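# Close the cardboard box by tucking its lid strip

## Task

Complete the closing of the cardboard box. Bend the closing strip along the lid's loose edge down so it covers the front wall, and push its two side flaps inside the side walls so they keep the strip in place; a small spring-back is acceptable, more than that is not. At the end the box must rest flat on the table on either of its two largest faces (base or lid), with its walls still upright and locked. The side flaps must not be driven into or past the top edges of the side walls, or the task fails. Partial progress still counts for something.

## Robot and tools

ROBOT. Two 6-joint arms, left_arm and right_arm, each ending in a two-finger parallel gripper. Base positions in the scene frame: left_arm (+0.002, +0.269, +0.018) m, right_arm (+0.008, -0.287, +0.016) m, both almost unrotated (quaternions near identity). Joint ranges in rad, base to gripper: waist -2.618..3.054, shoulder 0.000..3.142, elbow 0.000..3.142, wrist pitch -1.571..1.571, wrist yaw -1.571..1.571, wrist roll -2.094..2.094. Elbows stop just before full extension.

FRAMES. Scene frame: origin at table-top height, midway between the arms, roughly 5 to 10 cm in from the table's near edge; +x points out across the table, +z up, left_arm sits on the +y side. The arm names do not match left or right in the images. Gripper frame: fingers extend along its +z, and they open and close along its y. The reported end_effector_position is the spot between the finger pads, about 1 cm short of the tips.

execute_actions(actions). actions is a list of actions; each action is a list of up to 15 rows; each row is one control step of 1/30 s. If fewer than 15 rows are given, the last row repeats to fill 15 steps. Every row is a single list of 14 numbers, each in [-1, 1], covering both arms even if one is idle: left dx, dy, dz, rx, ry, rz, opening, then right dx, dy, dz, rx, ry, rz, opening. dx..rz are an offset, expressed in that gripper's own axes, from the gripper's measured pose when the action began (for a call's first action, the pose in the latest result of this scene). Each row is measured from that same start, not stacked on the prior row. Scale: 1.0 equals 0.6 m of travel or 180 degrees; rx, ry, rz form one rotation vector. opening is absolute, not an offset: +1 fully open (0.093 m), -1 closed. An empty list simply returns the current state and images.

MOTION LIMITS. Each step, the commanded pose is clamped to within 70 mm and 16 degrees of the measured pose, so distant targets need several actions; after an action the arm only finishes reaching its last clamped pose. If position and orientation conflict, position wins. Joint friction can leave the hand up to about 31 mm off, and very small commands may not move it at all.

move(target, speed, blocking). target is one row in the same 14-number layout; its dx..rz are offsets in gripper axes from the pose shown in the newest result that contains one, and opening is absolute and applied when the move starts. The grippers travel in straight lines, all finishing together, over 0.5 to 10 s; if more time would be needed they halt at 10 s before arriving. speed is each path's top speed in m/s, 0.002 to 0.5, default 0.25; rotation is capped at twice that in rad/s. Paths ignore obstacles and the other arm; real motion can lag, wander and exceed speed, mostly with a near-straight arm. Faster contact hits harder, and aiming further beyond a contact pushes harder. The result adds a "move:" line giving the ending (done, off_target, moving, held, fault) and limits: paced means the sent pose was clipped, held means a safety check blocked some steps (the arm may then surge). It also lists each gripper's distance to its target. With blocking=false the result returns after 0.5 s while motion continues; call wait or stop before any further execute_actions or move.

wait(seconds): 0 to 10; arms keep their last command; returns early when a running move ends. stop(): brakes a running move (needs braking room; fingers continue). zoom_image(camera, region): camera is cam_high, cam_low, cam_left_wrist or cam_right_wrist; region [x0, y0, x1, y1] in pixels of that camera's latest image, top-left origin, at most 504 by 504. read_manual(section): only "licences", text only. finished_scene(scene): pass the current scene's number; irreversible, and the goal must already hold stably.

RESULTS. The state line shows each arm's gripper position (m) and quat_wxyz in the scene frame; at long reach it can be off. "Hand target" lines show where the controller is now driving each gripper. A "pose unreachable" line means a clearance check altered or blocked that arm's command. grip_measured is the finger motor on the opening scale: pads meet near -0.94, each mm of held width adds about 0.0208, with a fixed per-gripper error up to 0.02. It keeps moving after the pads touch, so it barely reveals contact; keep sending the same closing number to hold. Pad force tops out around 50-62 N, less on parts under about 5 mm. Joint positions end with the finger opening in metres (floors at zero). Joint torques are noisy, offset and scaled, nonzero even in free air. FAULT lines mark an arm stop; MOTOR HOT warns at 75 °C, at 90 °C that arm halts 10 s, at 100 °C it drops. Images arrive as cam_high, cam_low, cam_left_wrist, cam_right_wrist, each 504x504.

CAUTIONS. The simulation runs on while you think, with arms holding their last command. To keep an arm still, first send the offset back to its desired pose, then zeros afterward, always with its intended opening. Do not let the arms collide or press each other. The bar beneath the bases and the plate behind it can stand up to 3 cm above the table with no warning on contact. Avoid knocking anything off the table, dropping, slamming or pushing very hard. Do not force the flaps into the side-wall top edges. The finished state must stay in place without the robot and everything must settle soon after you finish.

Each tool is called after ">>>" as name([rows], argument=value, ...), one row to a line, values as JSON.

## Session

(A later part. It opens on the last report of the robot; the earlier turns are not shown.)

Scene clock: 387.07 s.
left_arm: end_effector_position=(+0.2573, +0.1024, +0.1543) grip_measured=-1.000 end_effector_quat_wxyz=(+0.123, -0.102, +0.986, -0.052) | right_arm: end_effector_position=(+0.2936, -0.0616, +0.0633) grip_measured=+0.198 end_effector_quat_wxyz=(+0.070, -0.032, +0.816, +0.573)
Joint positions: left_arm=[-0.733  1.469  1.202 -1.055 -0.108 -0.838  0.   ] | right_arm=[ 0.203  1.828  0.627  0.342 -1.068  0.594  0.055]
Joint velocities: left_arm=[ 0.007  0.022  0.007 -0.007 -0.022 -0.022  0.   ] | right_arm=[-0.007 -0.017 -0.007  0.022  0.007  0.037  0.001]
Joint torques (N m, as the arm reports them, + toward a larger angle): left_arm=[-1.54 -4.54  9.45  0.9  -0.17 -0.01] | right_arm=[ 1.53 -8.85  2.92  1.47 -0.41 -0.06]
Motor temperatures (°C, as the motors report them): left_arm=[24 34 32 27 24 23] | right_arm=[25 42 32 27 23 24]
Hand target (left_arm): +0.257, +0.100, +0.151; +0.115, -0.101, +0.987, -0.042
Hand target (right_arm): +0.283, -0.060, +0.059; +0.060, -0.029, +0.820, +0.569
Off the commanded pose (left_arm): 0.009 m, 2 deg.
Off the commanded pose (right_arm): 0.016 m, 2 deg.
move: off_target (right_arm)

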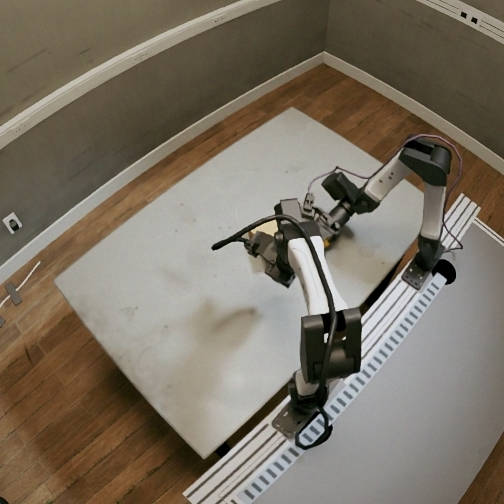

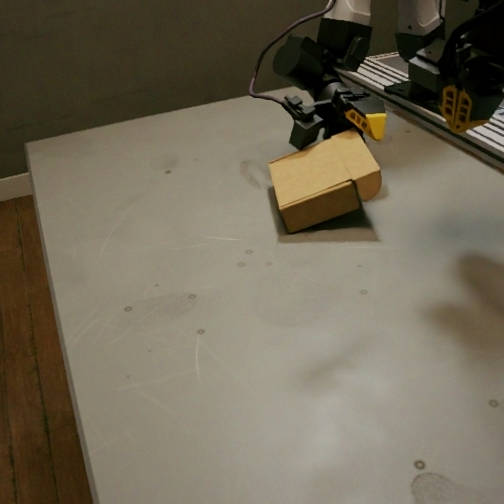

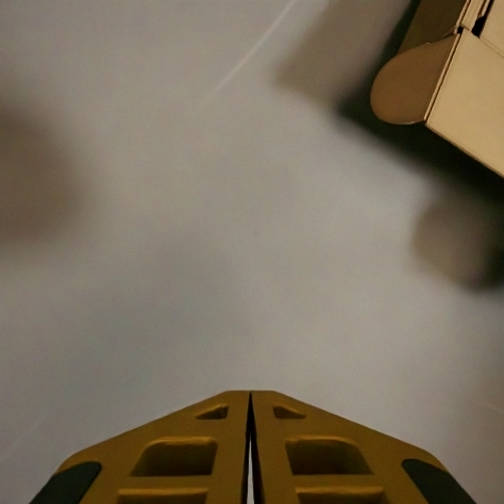

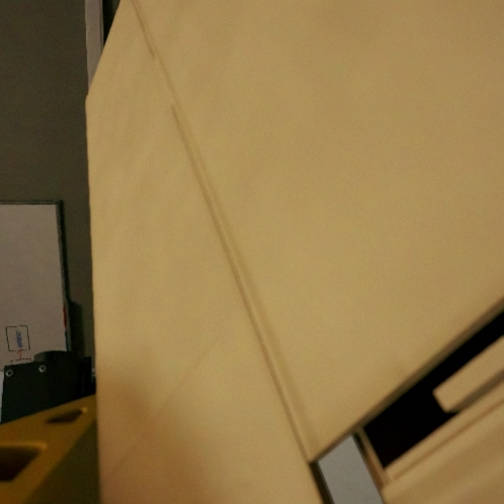

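>>> move(target=[0,0,0,0,0,0,-1, 0.0,0.02,0,0,0,0,1], speed=0.05)

>>> move(target=[0,0,0,0,0,0,-1, 0.1,-0.04,-0.12,0,0,0,1], speed=0.05)

Scene clock: 393.10 s.
left_arm: end_effector_position=(+0.2571, +0.1027, +0.1542) grip_measured=-1.000 end_effector_quat_wxyz=(+0.123, -0.103, +0.986, -0.052) | right_arm: end_effector_position=(+0.2958, -0.0613, +0.0747) grip_measured=+1.000 end_effector_quat_wxyz=(+0.078, -0.033, +0.812, +0.577)
Joint positions: left_arm=[-0.733  1.469  1.202 -1.057 -0.109 -0.839  0.   ] | right_arm=[ 0.203  1.792  0.627  0.342 -1.07   0.614  0.093]
Joint velocities: left_arm=[-0.002  0.007  0.002 -0.022 -0.037  0.037  0.   ] | right_arm=[-0.007 -0.007 -0.002  0.007 -0.007 -0.007  0.   ]
Joint torques (N m, as the arm reports them, + toward a larger angle): left_arm=[-0.61 -6.67  8.06  1.15 -0.11  0.05] | right_arm=[ 1.64 -8.66  5.08  1.27 -0.38 -0.07]
Motor temperatures (°C, as the motors report them): left_arm=[24 33 33 26 24 23] | right_arm=[25 42 32 28 22 24]
Hand target (left_arm): +0.257, +0.102, +0.154; +0.123, -0.102, +0.986, -0.052
Hand target (right_arm): +0.292, -0.058, +0.075; +0.070, -0.032, +0.816, +0.573
Off the commanded pose (left_arm): 0.000 m, 0 deg.
Off the commanded pose (right_arm): 0.005 m, 1 deg.
move: done

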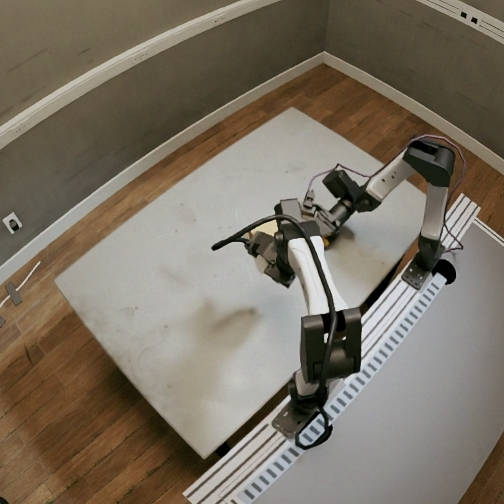

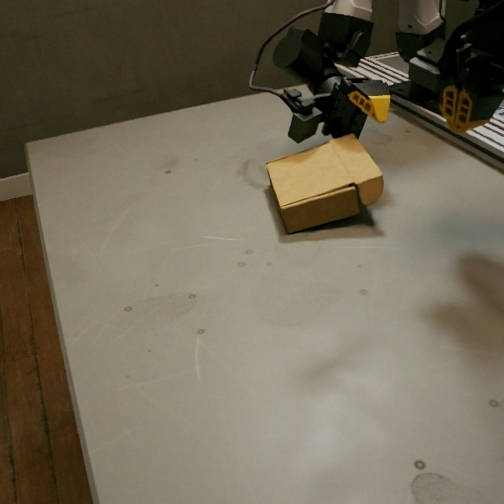

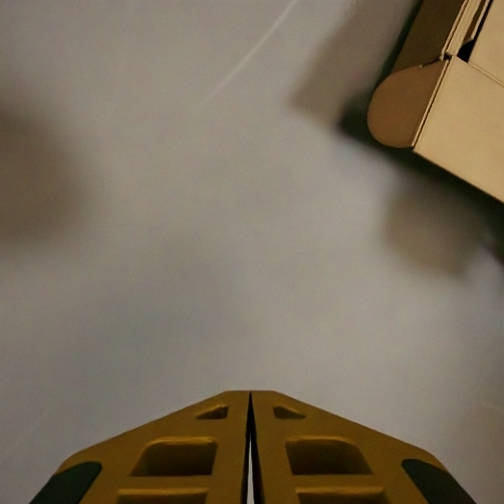

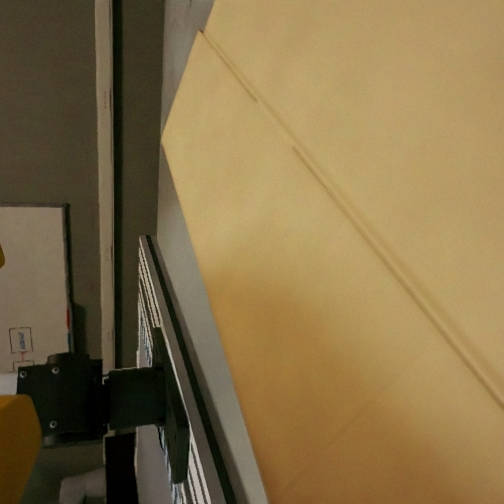

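Scene clock: 395.63 s.
left_arm: end_effector_position=(+0.2571, +0.1027, +0.1542) grip_measured=-1.000 end_effector_quat_wxyz=(+0.123, -0.103, +0.986, -0.052) | right_arm: end_effector_position=(+0.2435, -0.1347, +0.0680) grip_measured=+1.000 end_effector_quat_wxyz=(+0.098, -0.055, +0.811, +0.575)
Joint positions: left_arm=[-0.733  1.469  1.202 -1.057 -0.109 -0.839  0.   ] | right_arm=[-0.065  1.646  0.519 -0.195 -1.201  0.007  0.093]
Joint velocities: left_arm=[-0.002 -0.002  0.002 -0.037 -0.007 -0.022  0.   ] | right_arm=[-0.002  0.012 -0.002 -0.081  0.037 -0.11   0.   ]
Joint torques (N m, as the arm reports them, + toward a larger angle): left_arm=[-0.62 -6.67  8.11  1.12 -0.1   0.04] | right_arm=[-0.48 -6.13  3.99  0.24 -0.58 -0.07]
Motor temperatures (°C, as the motors report them): left_arm=[24 33 33 26 24 23] | right_arm=[25 42 32 28 23 24]
Hand target (left_arm): +0.257, +0.103, +0.154; +0.123, -0.103, +0.986, -0.052
Hand target (right_arm): +0.234, -0.137, +0.063; +0.076, -0.036, +0.815, +0.573
Off the commanded pose (left_arm): 0.000 m, 0 deg.
Off the commanded pose (right_arm): 0.010 m, 3 deg.
move: off_target (right_arm)

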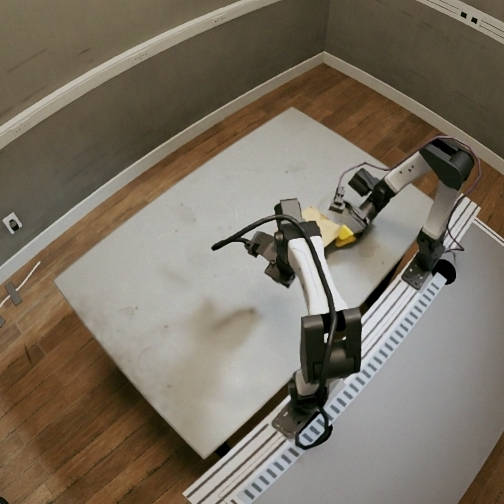

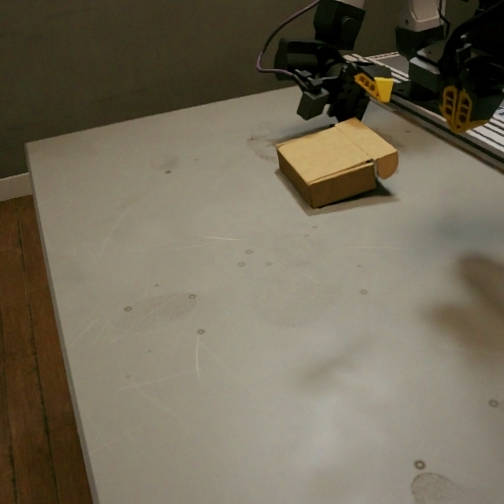

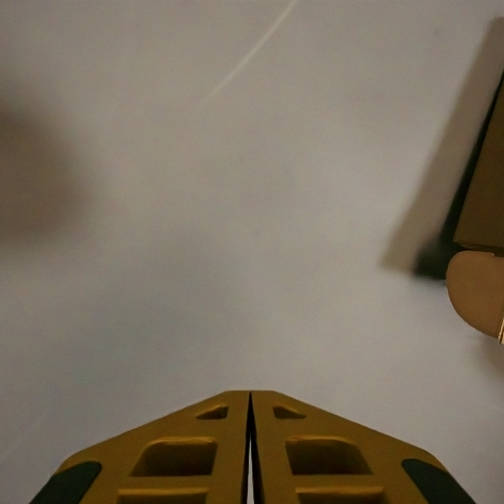

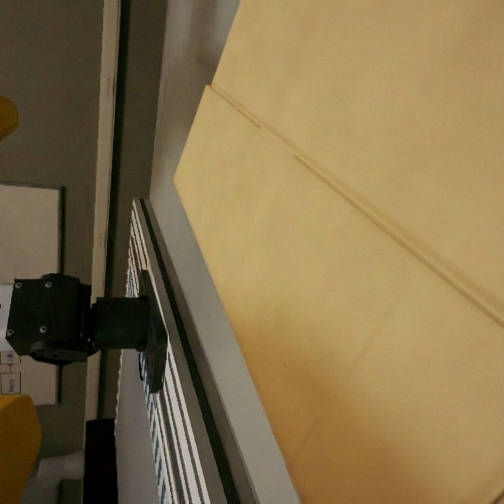

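>>> move(target=[-0.1,-0.05,0.0,-0.03,0.075,0.065,-1, 0,0.044,0.125,0,0,0,1], speed=0.06)

Scene clock: 406.60 s.
left_arm: end_effector_position=(+0.3183, +0.0870, +0.1773) grip_measured=-1.000 end_effector_quat_wxyz=(+0.019, +0.000, +1.000, -0.009) | right_arm: end_effector_position=(+0.2566, -0.0541, +0.0856) grip_measured=+1.000 end_effector_quat_wxyz=(+0.120, -0.061, +0.799, +0.586)
Joint positions: left_arm=[-0.628  1.903  1.813 -1.441 -0.023 -0.541  0.   ] | right_arm=[ 0.274  1.666  0.419  0.605 -1.019  0.7    0.093]
Joint velocities: left_arm=[-0.007 -0.012 -0.022 -0.051 -0.037  0.022  0.   ] | right_arm=[-0.012  0.012  0.002  0.11  -0.007  0.007  0.   ]
Joint torques (N m, as the arm reports them, + toward a larger angle): left_arm=[-0.14 -8.58  9.01  0.38  0.03  0.15] | right_arm=[ 1.47 -5.01  3.    1.73 -0.31 -0.05]
Motor temperatures (°C, as the motors report them): left_arm=[24 33 34 26 24 23] | right_arm=[25 40 31 27 23 24]
Hand target (left_arm): +0.319, +0.087, +0.172; +0.005, +0.001, +1.000, -0.005
Hand target (right_arm): +0.245, -0.054, +0.073; +0.101, -0.052, +0.807, +0.580
Off the commanded pose (left_arm): 0.006 m, 2 deg.
Off the commanded pose (right_arm): 0.021 m, 3 deg.
move: off_target (right_arm)

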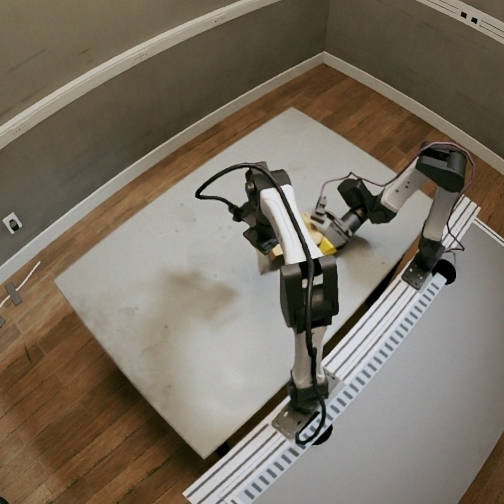

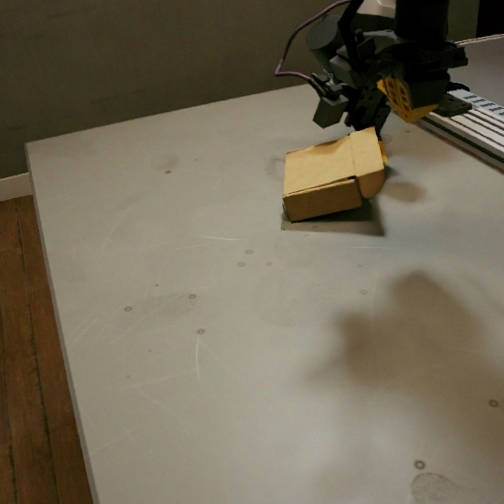

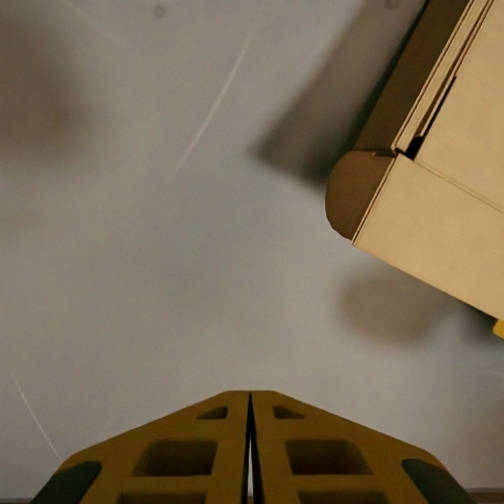

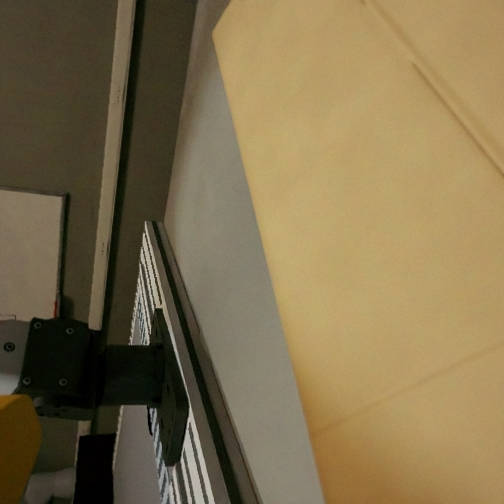

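>>> move(target=[-0.13,-0.21,0.12,0,0,0,-1, 0,0,0,0,0,0,1], speed=0.15)

>>> move(target=[0,0,0.085,0,0,0,-1, 0,0,0,0,0,0,1], speed=0.04)

Scene clock: 418.10 s.
left_arm: end_effector_position=(+0.4042, -0.0385, +0.1181) grip_measured=-1.000 end_effector_quat_wxyz=(+0.045, -0.001, +0.998, -0.032) | right_arm: end_effector_position=(+0.2569, -0.0541, +0.0858) grip_measured=+1.000 end_effector_quat_wxyz=(+0.120, -0.061, +0.799, +0.586)
Joint positions: left_arm=[-0.75   2.581  2.683 -1.567 -0.024 -0.664  0.   ] | right_arm=[ 0.274  1.666  0.419  0.606 -1.019  0.702  0.093]
Joint velocities: left_arm=[-0.012  0.017 -0.002  0.007  0.037 -0.037  0.   ] | right_arm=[-0.007 -0.007 -0.002  0.037  0.051  0.037  0.   ]
Joint torques (N m, as the arm reports them, + toward a larger angle): left_arm=[ -1.24 -14.38   8.74   0.59  -0.12  -0.03] | right_arm=[ 0.18 -6.35  4.82  1.65 -0.4  -0.11]
Motor temperatures (°C, as the motors report them): left_arm=[24 35 35 25 24 23] | right_arm=[25 38 31 30 22 24]
Hand target (left_arm): +0.400, -0.040, +0.112; +0.038, -0.000, +0.999, -0.024
Hand target (right_arm): +0.257, -0.054, +0.086; +0.120, -0.061, +0.799, +0.586
Off the commanded pose (left_arm): 0.009 m, 4 deg.
Off the commanded pose (right_arm): 0.000 m, 0 deg.
joint sent to its limit (left arm) — the command would take joint 4 (wrist pitch) past its lower limit, so that joint was sent only as far as its limit.
move: off_target (left_arm)

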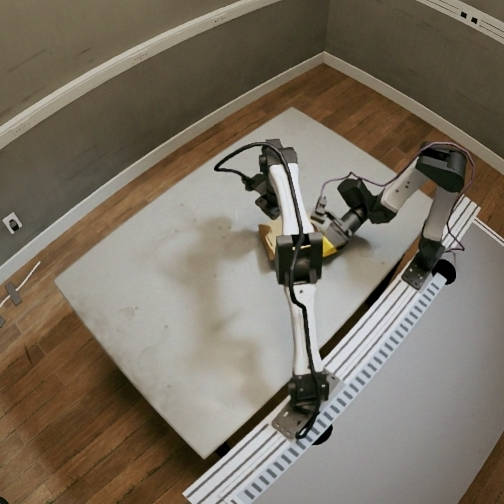

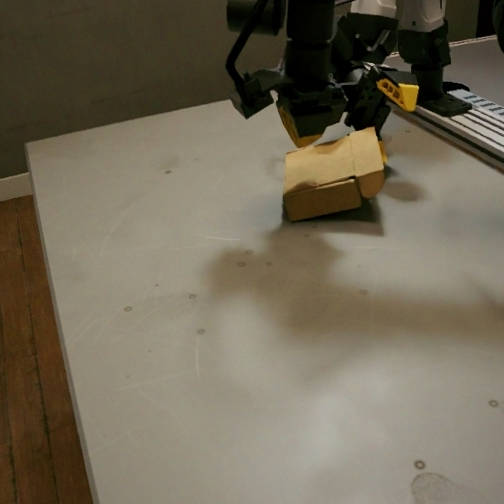

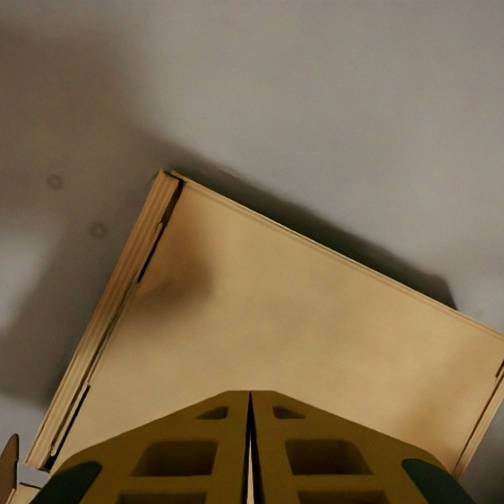

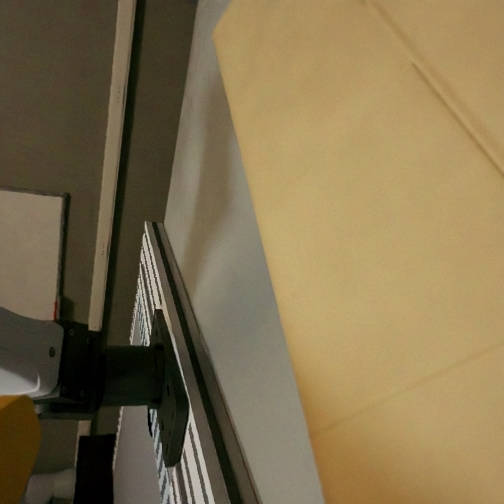

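Scene clock: 419.73 s.
left_arm: end_effector_position=(+0.4082, -0.0427, +0.0690) grip_measured=-1.000 end_effector_quat_wxyz=(+0.041, -0.001, +0.999, -0.029) | right_arm: end_effector_position=(+0.2569, -0.0541, +0.0858) grip_measured=+1.000 end_effector_quat_wxyz=(+0.120, -0.061, +0.799, +0.586)
Joint positions: left_arm=[-0.75   2.544  2.414 -1.345 -0.024 -0.664  0.   ] | right_arm=[ 0.274  1.666  0.419  0.606 -1.019  0.702  0.093]
Joint velocities: left_arm=[-0.002 -0.007  0.002 -0.037  0.007 -0.051  0.   ] | right_arm=[ 0.002 -0.012  0.002 -0.037 -0.037 -0.037  0.   ]
Joint torques (N m, as the arm reports them, + toward a larger angle): left_arm=[ -0.66 -17.1    5.46   1.06  -0.08   0.02] | right_arm=[ 0.12 -6.48  4.92  1.7  -0.4  -0.13]
Motor temperatures (°C, as the motors report them): left_arm=[24 36 35 25 24 23] | right_arm=[25 38 31 30 22 24]
Hand target (left_arm): +0.409, -0.043, +0.068; +0.045, -0.001, +0.998, -0.032
Hand target (right_arm): +0.257, -0.054, +0.086; +0.120, -0.061, +0.799, +0.586
Off the commanded pose (left_arm): 0.002 m, 1 deg.
Off the commanded pose (right_arm): 0.000 m, 0 deg.
move: done

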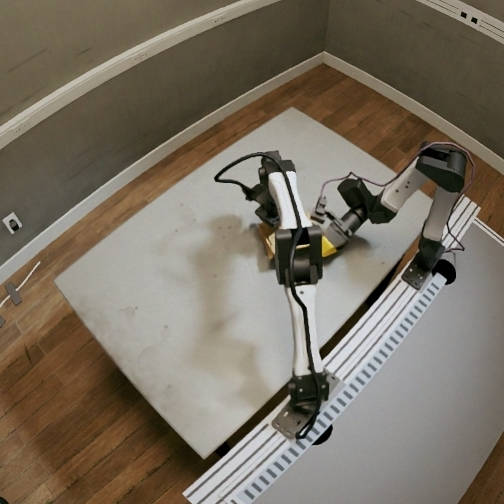

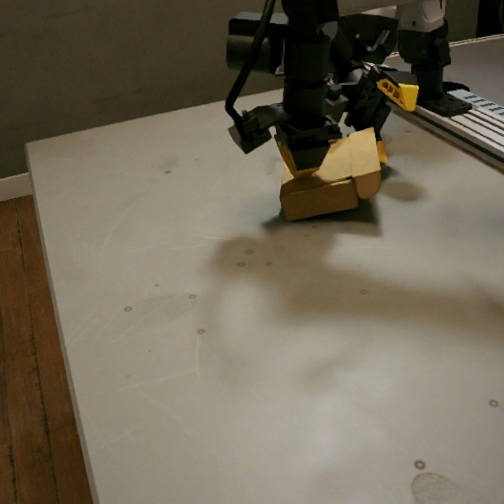

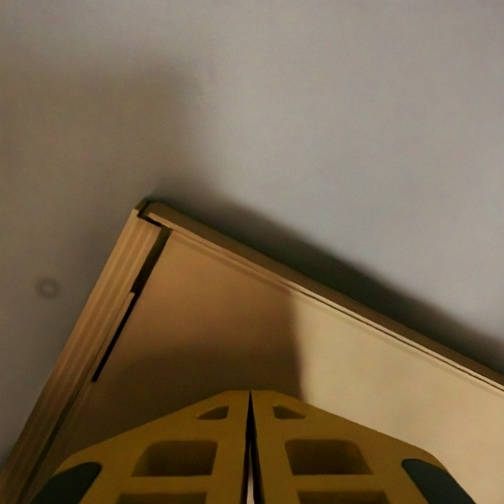

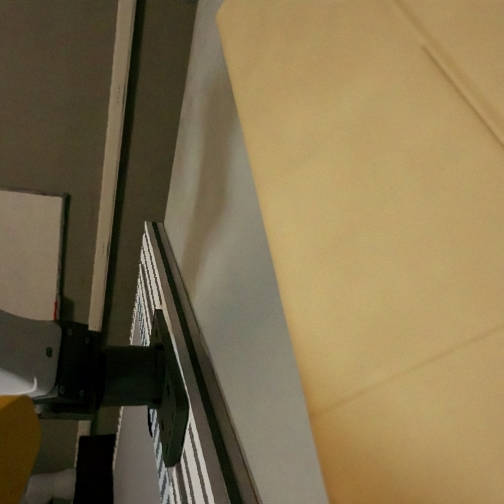

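>>> move(target=[0,0,0.035,0,0,0,-1, 0,0,0,0,0,0,1], speed=0.03)

>>> move(target=[0,0,0,0,0,0,-1, 0.03,-0.07,-0.2,0,0,0,1], speed=0.05)

Scene clock: 432.07 s.
left_arm: end_effector_position=(+0.4113, -0.0455, +0.0613) grip_measured=-1.000 end_effector_quat_wxyz=(+0.047, -0.001, +0.998, -0.034) | right_arm: end_effector_position=(+0.2569, -0.0541, +0.0858) grip_measured=+1.000 end_effector_quat_wxyz=(+0.120, -0.061, +0.799, +0.586)
Joint positions: left_arm=[-0.75   2.544  2.382 -1.299 -0.023 -0.664  0.   ] | right_arm=[ 0.274  1.666  0.419  0.606 -1.019  0.702  0.093]
Joint velocities: left_arm=[-0.012  0.002 -0.002 -0.022  0.007  0.022  0.   ] | right_arm=[-0.002 -0.007 -0.002 -0.022 -0.037 -0.051  0.   ]
Joint torques (N m, as the arm reports them, + toward a larger angle): left_arm=[ -0.68 -15.73   4.66   1.18  -0.08   0.06] | right_arm=[ 0.25 -6.33  4.93  1.68 -0.39 -0.16]
Motor temperatures (°C, as the motors report them): left_arm=[24 43 34 25 24 23] | right_arm=[25 38 32 31 22 24]
Hand target (left_arm): +0.410, -0.044, +0.048; +0.041, -0.001, +0.999, -0.029
Hand target (right_arm): +0.257, -0.054, +0.086; +0.120, -0.061, +0.799, +0.586
Off the commanded pose (left_arm): 0.013 m, 1 deg.
Off the commanded pose (right_arm): 0.000 m, 0 deg.
move: off_target (left_arm)

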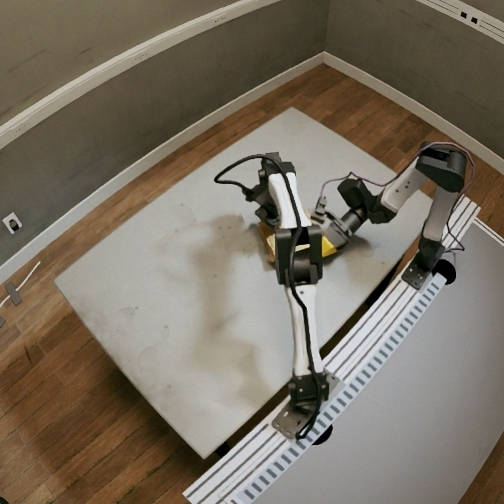

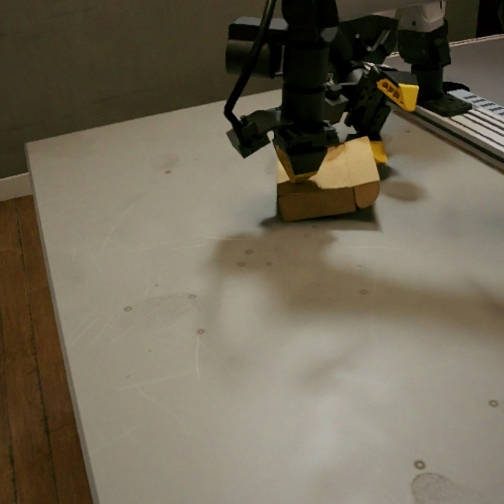

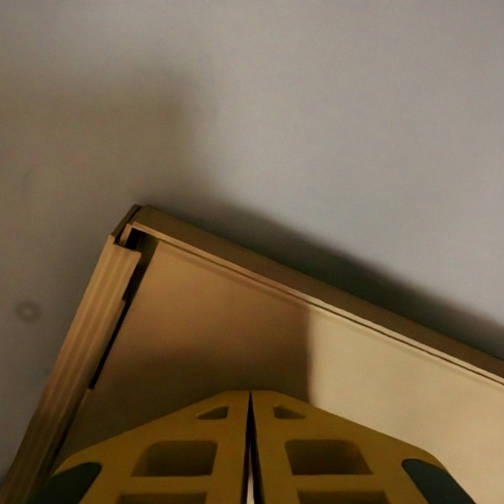

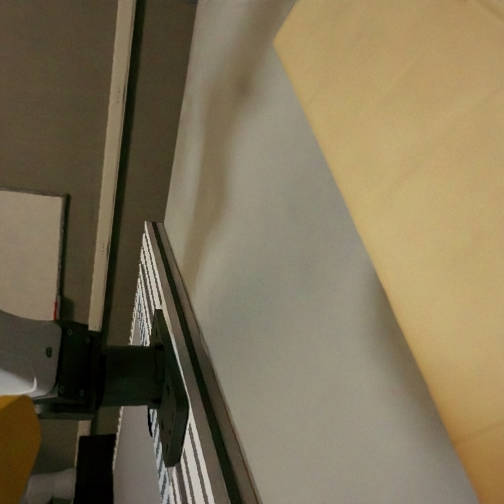

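Scene clock: 435.30 s.
left_arm: end_effector_position=(+0.4121, -0.0462, +0.0631) grip_measured=-1.000 end_effector_quat_wxyz=(+0.049, -0.001, +0.998, -0.036) | right_arm: end_effector_position=(+0.2318, -0.1792, +0.0738) grip_measured=+1.000 end_effector_quat_wxyz=(+0.118, -0.069, +0.801, +0.583)
Joint positions: left_arm=[-0.75   2.54   2.382 -1.295 -0.022 -0.664  0.   ] | right_arm=[-0.286  1.754  0.655 -0.796 -1.224 -0.651  0.093]
Joint velocities: left_arm=[-0.017 -0.017  0.007 -0.066  0.007 -0.081  0.   ] | right_arm=[-0.002  0.002 -0.012 -0.11  -0.022 -0.066  0.   ]
Joint torques (N m, as the arm reports them, + toward a larger angle): left_arm=[ -0.65 -15.9    7.78   0.77  -0.08   0.04] | right_arm=[-0.48 -5.    5.35 -0.46 -0.51 -0.22]
Motor temperatures (°C, as the motors report them): left_arm=[24 44 34 25 24 23] | right_arm=[25 37 32 30 22 24]
Hand target (left_arm): +0.411, -0.046, +0.061; +0.047, -0.001, +0.998, -0.034
Hand target (right_arm): +0.235, -0.183, +0.072; +0.114, -0.067, +0.805, +0.579
Off the commanded pose (left_arm): 0.002 m, 0 deg.
Off the commanded pose (right_arm): 0.004 m, 1 deg.
move: done

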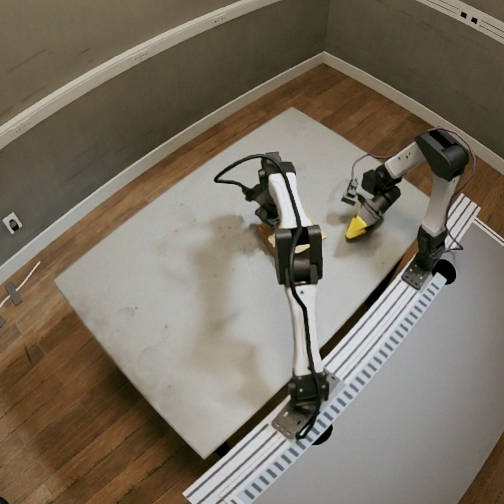

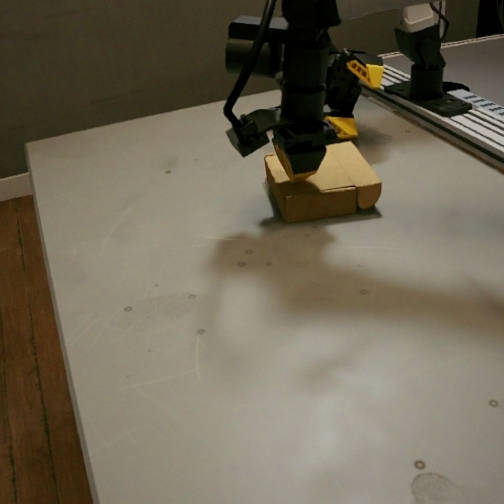

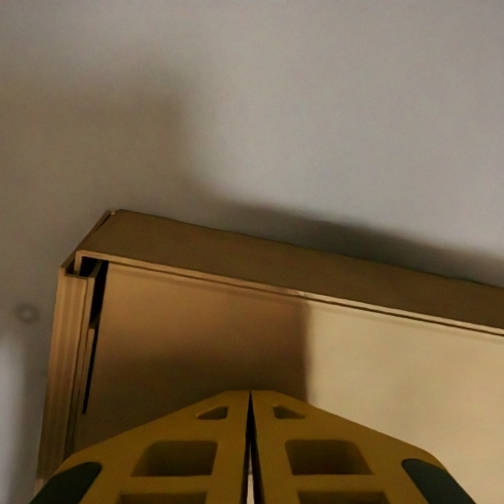

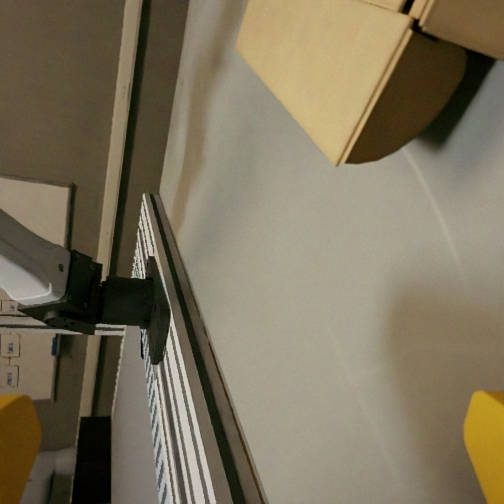

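>>> move(target=[0.15,0.05,-0.33,0,-0.08,0,-1, 0,0.1,-0.03,0.4,0,0,1], speed=0.25)

Scene clock: 443.53 s.
left_arm: end_effector_position=(+0.3094, -0.0018, +0.2439) grip_measured=-1.000 end_effector_quat_wxyz=(+0.175, -0.008, +0.984, -0.037) | right_arm: end_effector_position=(+0.2176, -0.1781, +0.1377) grip_measured=+1.000 end_effector_quat_wxyz=(+0.149, +0.028, +0.988, +0.020)
Joint positions: left_arm=[-0.909  1.9    2.018 -1.401 -0.223 -0.804  0.   ] | right_arm=[ 0.579  1.183  0.922 -1.049  0.186  0.656  0.093]
Joint velocities: left_arm=[-0.002 -0.007 -0.017 -0.051 -0.007  0.037  0.   ] | right_arm=[ 0.007  0.002 -0.012 -0.037 -0.037  0.037  0.   ]
Joint torques (N m, as the arm reports them, + toward a larger angle): left_arm=[ -1.52 -11.82   7.62   0.99  -0.25  -0.05] | right_arm=[ 1.37 -2.2   7.98  0.7   0.08 -0.05]
Motor temperatures (°C, as the motors report them): left_arm=[24 47 34 25 24 23] | right_arm=[25 37 32 29 22 24]
Hand target (left_arm): +0.304, +0.000, +0.248; +0.175, -0.007, +0.984, -0.035
Hand target (right_arm): +0.218, -0.176, +0.140; +0.146, +0.025, +0.989, +0.014
Off the commanded pose (left_arm): 0.008 m, 0 deg.
Off the commanded pose (right_arm): 0.004 m, 3 deg.
move: off_target (right_arm)

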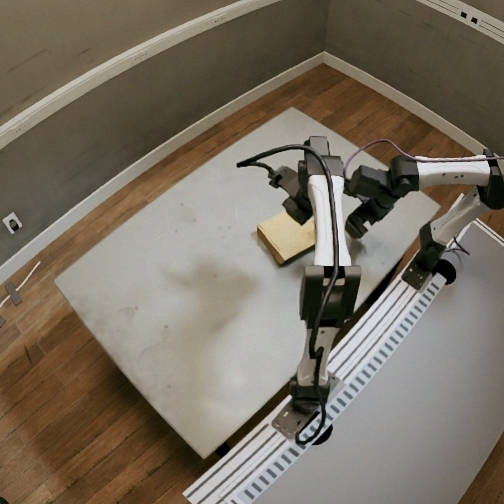

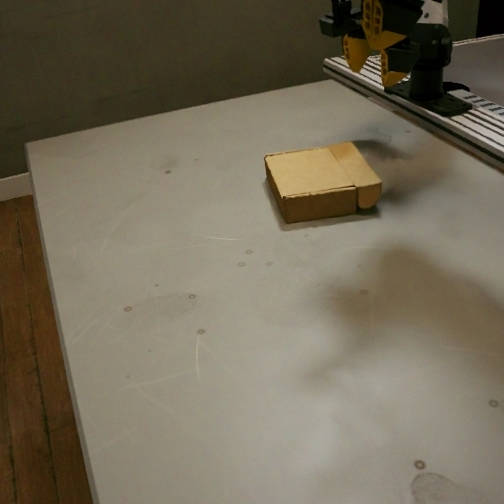

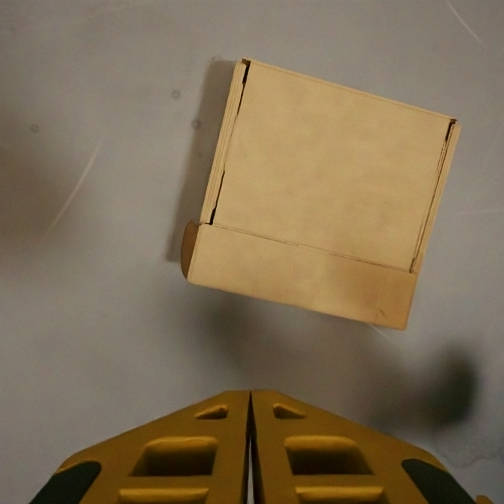

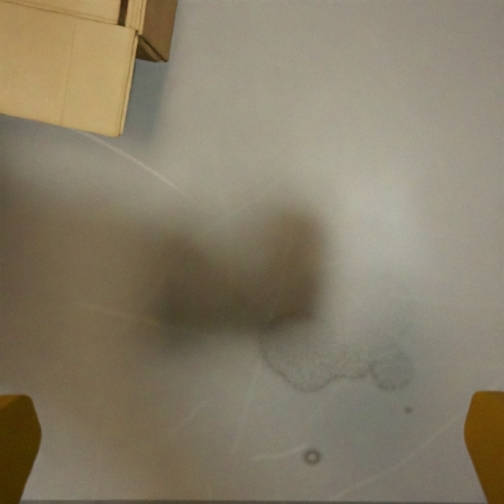

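>>> move(target=[0,0.25,0,0,0,0,-1, 0.09,0.14,0.115,0,-0.46,0,-1], speed=0.25)

Scene clock: 459.67 s.
left_arm: end_effector_position=(+0.3090, +0.1454, +0.2299) grip_measured=-1.000 end_effector_quat_wxyz=(+0.169, -0.010, +0.985, -0.030) | right_arm: end_effector_position=(+0.1832, -0.0982, +0.0591) grip_measured=-0.972 end_effector_quat_wxyz=(+0.702, +0.030, +0.712, +0.007)
Joint positions: left_arm=[-0.54   1.524  1.537 -1.253 -0.115 -0.453  0.   ] | right_arm=[1.487 1.975 0.421 0.085 1.576 1.487 0.   ]
Joint velocities: left_arm=[-0.002  0.007 -0.022 -0.066 -0.022  0.095  0.   ] | right_arm=[ 0.012  0.007  0.007  0.037 -0.037 -0.081  0.   ]
Joint torques (N m, as the arm reports them, + toward a larger angle): left_arm=[-0.11 -8.72  5.93  1.55 -0.03  0.14] | right_arm=[ 1.13 -5.12  3.9   0.49  0.53 -0.02]
Motor temperatures (°C, as the motors report them): left_arm=[24 47 35 25 24 23] | right_arm=[25 35 35 28 22 24]
Hand target (left_arm): +0.307, +0.147, +0.229; +0.172, -0.008, +0.984, -0.035
Hand target (right_arm): +0.181, -0.088, +0.060; +0.704, +0.037, +0.709, +0.021
Off the commanded pose (left_arm): 0.004 m, 1 deg.
Off the commanded pose (right_arm): 0.012 m, 11 deg.
joint sent to its limit (right arm) — the command would take joint 5 (wrist yaw) past its upper limit, so that joint was sent only as far as its limit.
move: off_target (right_arm)

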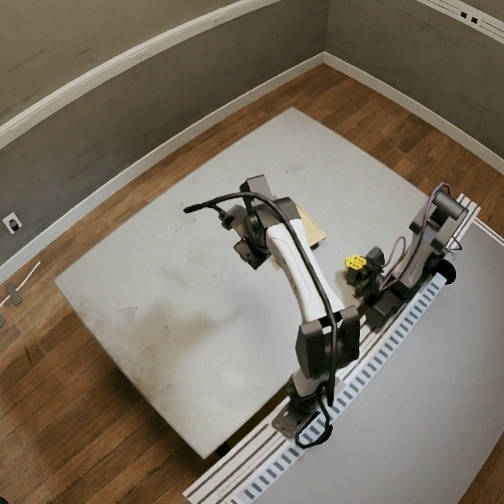

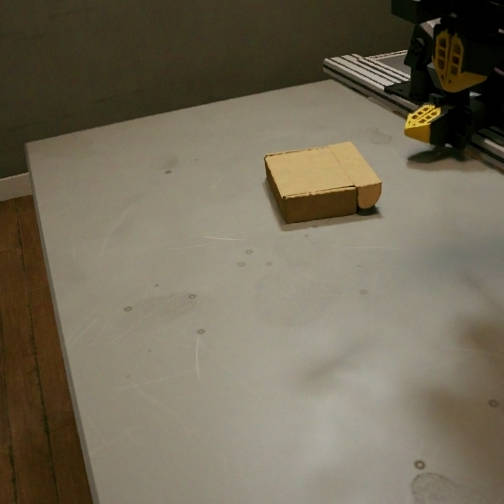

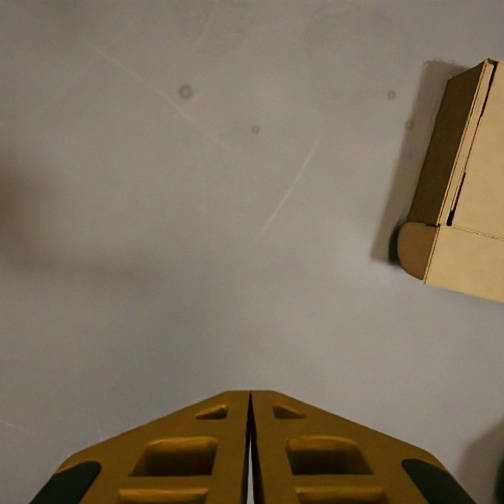

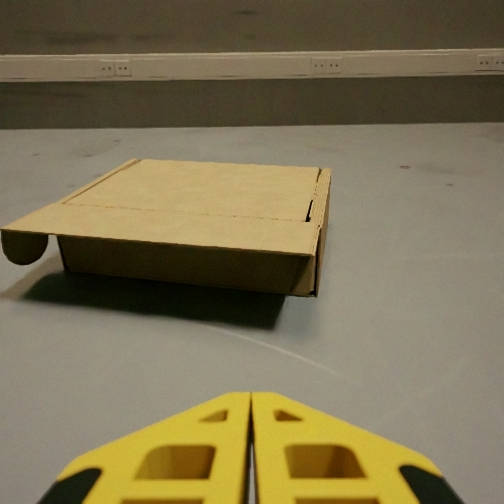

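>>> zoom_image(camera="cam_right_wrist", region=[200, 190, 360, 320])

Region (200, 190, 360, 320) of cam_right_wrist's 504x504 image, scaled by 3.150, with more detail than that image has; it fills the top 410 rows of this view, and the rest is white.

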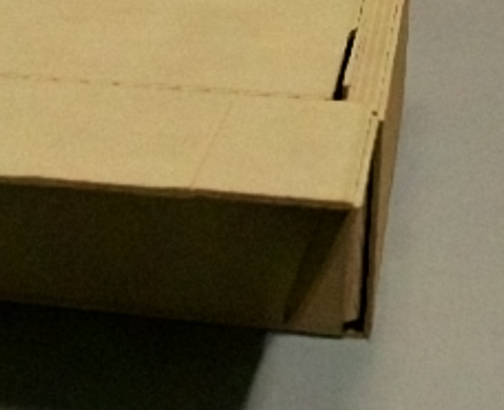

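>>> move(target=[0.012,-0.273,0.26,0,0,0,-1, 0,0,0,0,0,0,-1], speed=0.2)

>>> move(target=[0,0,0.09,0,0,0,-1, 0,0,0,0,0,0,-1], speed=0.04)

Scene clock: 476.63 s.
left_arm: end_effector_position=(+0.3542, -0.0234, +0.0969) grip_measured=-1.000 end_effector_quat_wxyz=(+0.165, -0.008, +0.986, -0.028) | right_arm: end_effector_position=(+0.1832, -0.0982, +0.0593) grip_measured=-0.972 end_effector_quat_wxyz=(+0.702, +0.031, +0.711, +0.007)
Joint positions: left_arm=[-0.858  2.058  1.658 -0.899 -0.207 -0.757  0.   ] | right_arm=[1.487 1.975 0.421 0.085 1.577 1.488 0.   ]
Joint velocities: left_arm=[ 0.007 -0.002  0.022 -0.007 -0.037  0.066  0.   ] | right_arm=[-0.007 -0.007  0.007  0.022 -0.007 -0.037  0.   ]
Joint torques (N m, as the arm reports them, + toward a larger angle): left_arm=[ -1.14 -11.25   9.48   1.38  -0.25  -0.02] | right_arm=[ 0.25 -6.52  2.39  0.38  0.42 -0.06]
Motor temperatures (°C, as the motors report them): left_arm=[24 44 34 26 24 23] | right_arm=[25 34 33 28 23 24]
Hand target (left_arm): +0.358, -0.030, +0.095; +0.171, -0.010, +0.985, -0.031
Hand target (right_arm): +0.183, -0.098, +0.059; +0.702, +0.030, +0.712, +0.007
Off the commanded pose (left_arm): 0.007 m, 1 deg.
Off the commanded pose (right_arm): 0.000 m, 0 deg.
move: done

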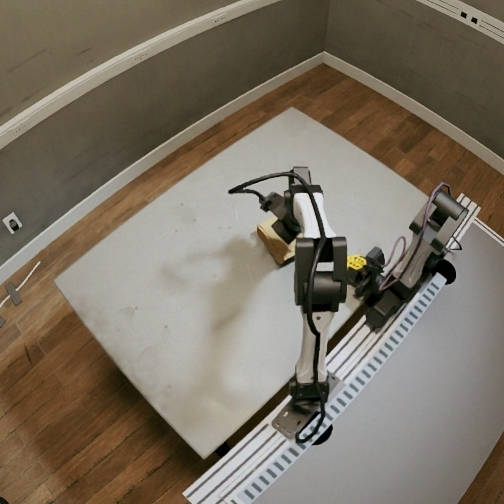

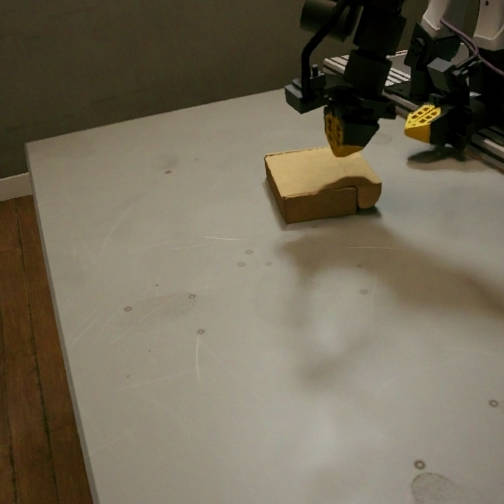

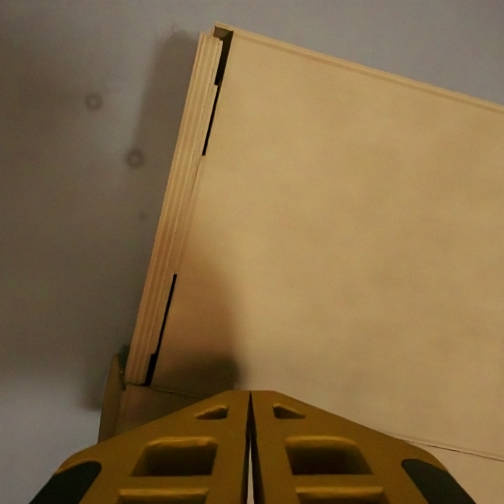

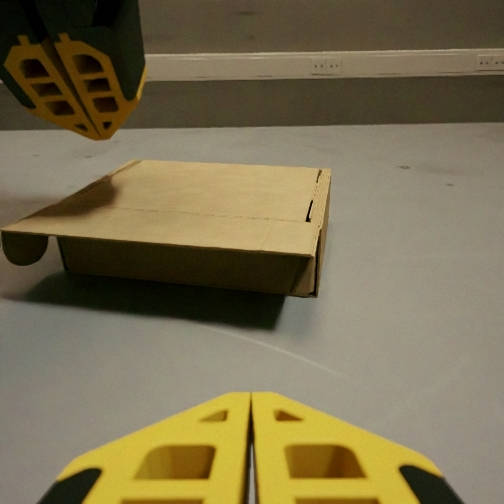

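Scene clock: 478.30 s.
left_arm: end_effector_position=(+0.3738, -0.0311, +0.0647) grip_measured=-1.000 end_effector_quat_wxyz=(+0.178, -0.011, +0.983, -0.037) | right_arm: end_effector_position=(+0.1832, -0.0982, +0.0593) grip_measured=-0.972 end_effector_quat_wxyz=(+0.702, +0.031, +0.711, +0.007)
Joint positions: left_arm=[-0.84   2.133  1.632 -0.762 -0.207 -0.741  0.   ] | right_arm=[1.487 1.975 0.421 0.085 1.577 1.488 0.   ]
Joint velocities: left_arm=[-0.002  0.007 -0.002  0.022 -0.037  0.007  0.   ] | right_arm=[ 0.012  0.007  0.022 -0.051  0.037 -0.037  0.   ]
Joint torques (N m, as the arm reports them, + toward a larger angle): left_arm=[ -0.27 -11.19   6.05   1.46  -0.14   0.14] | right_arm=[ 0.27 -6.55  2.21  0.38  0.47 -0.07]
Motor temperatures (°C, as the motors report them): left_arm=[24 44 34 26 24 23] | right_arm=[25 34 33 28 23 24]
Hand target (left_arm): +0.371, -0.027, +0.046; +0.164, -0.008, +0.986, -0.028
Hand target (right_arm): +0.183, -0.098, +0.059; +0.702, +0.031, +0.711, +0.007
Off the commanded pose (left_arm): 0.020 m, 2 deg.
Off the commanded pose (right_arm): 0.000 m, 0 deg.
move: off_target (left_arm)

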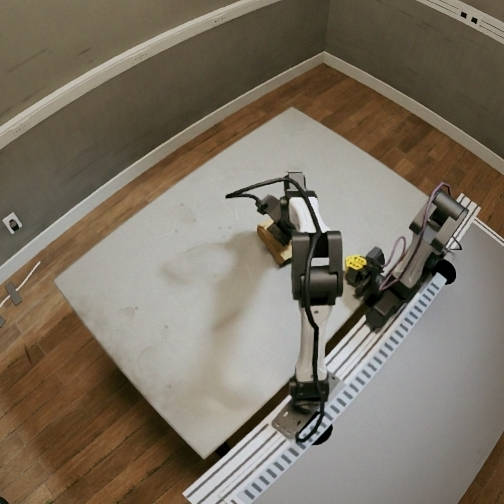

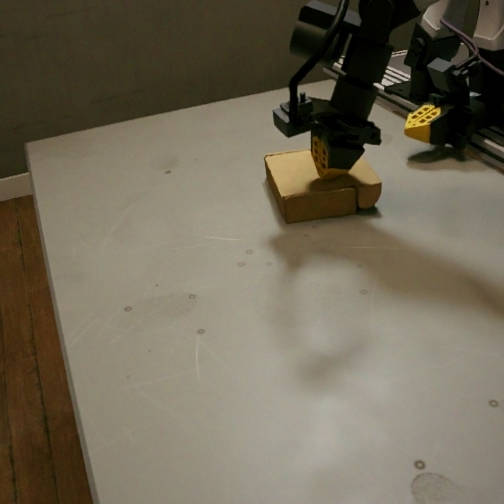

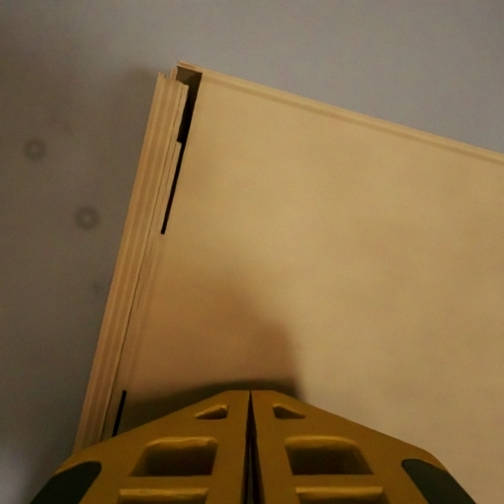

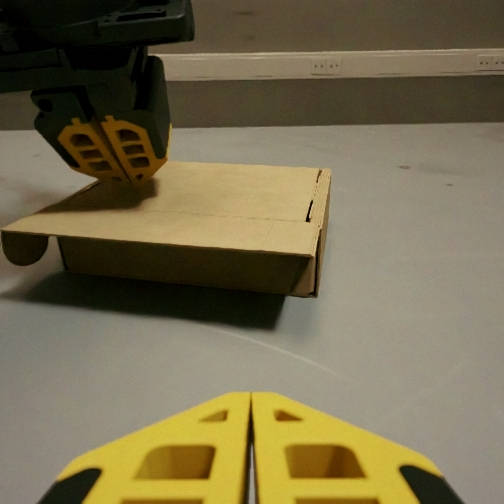

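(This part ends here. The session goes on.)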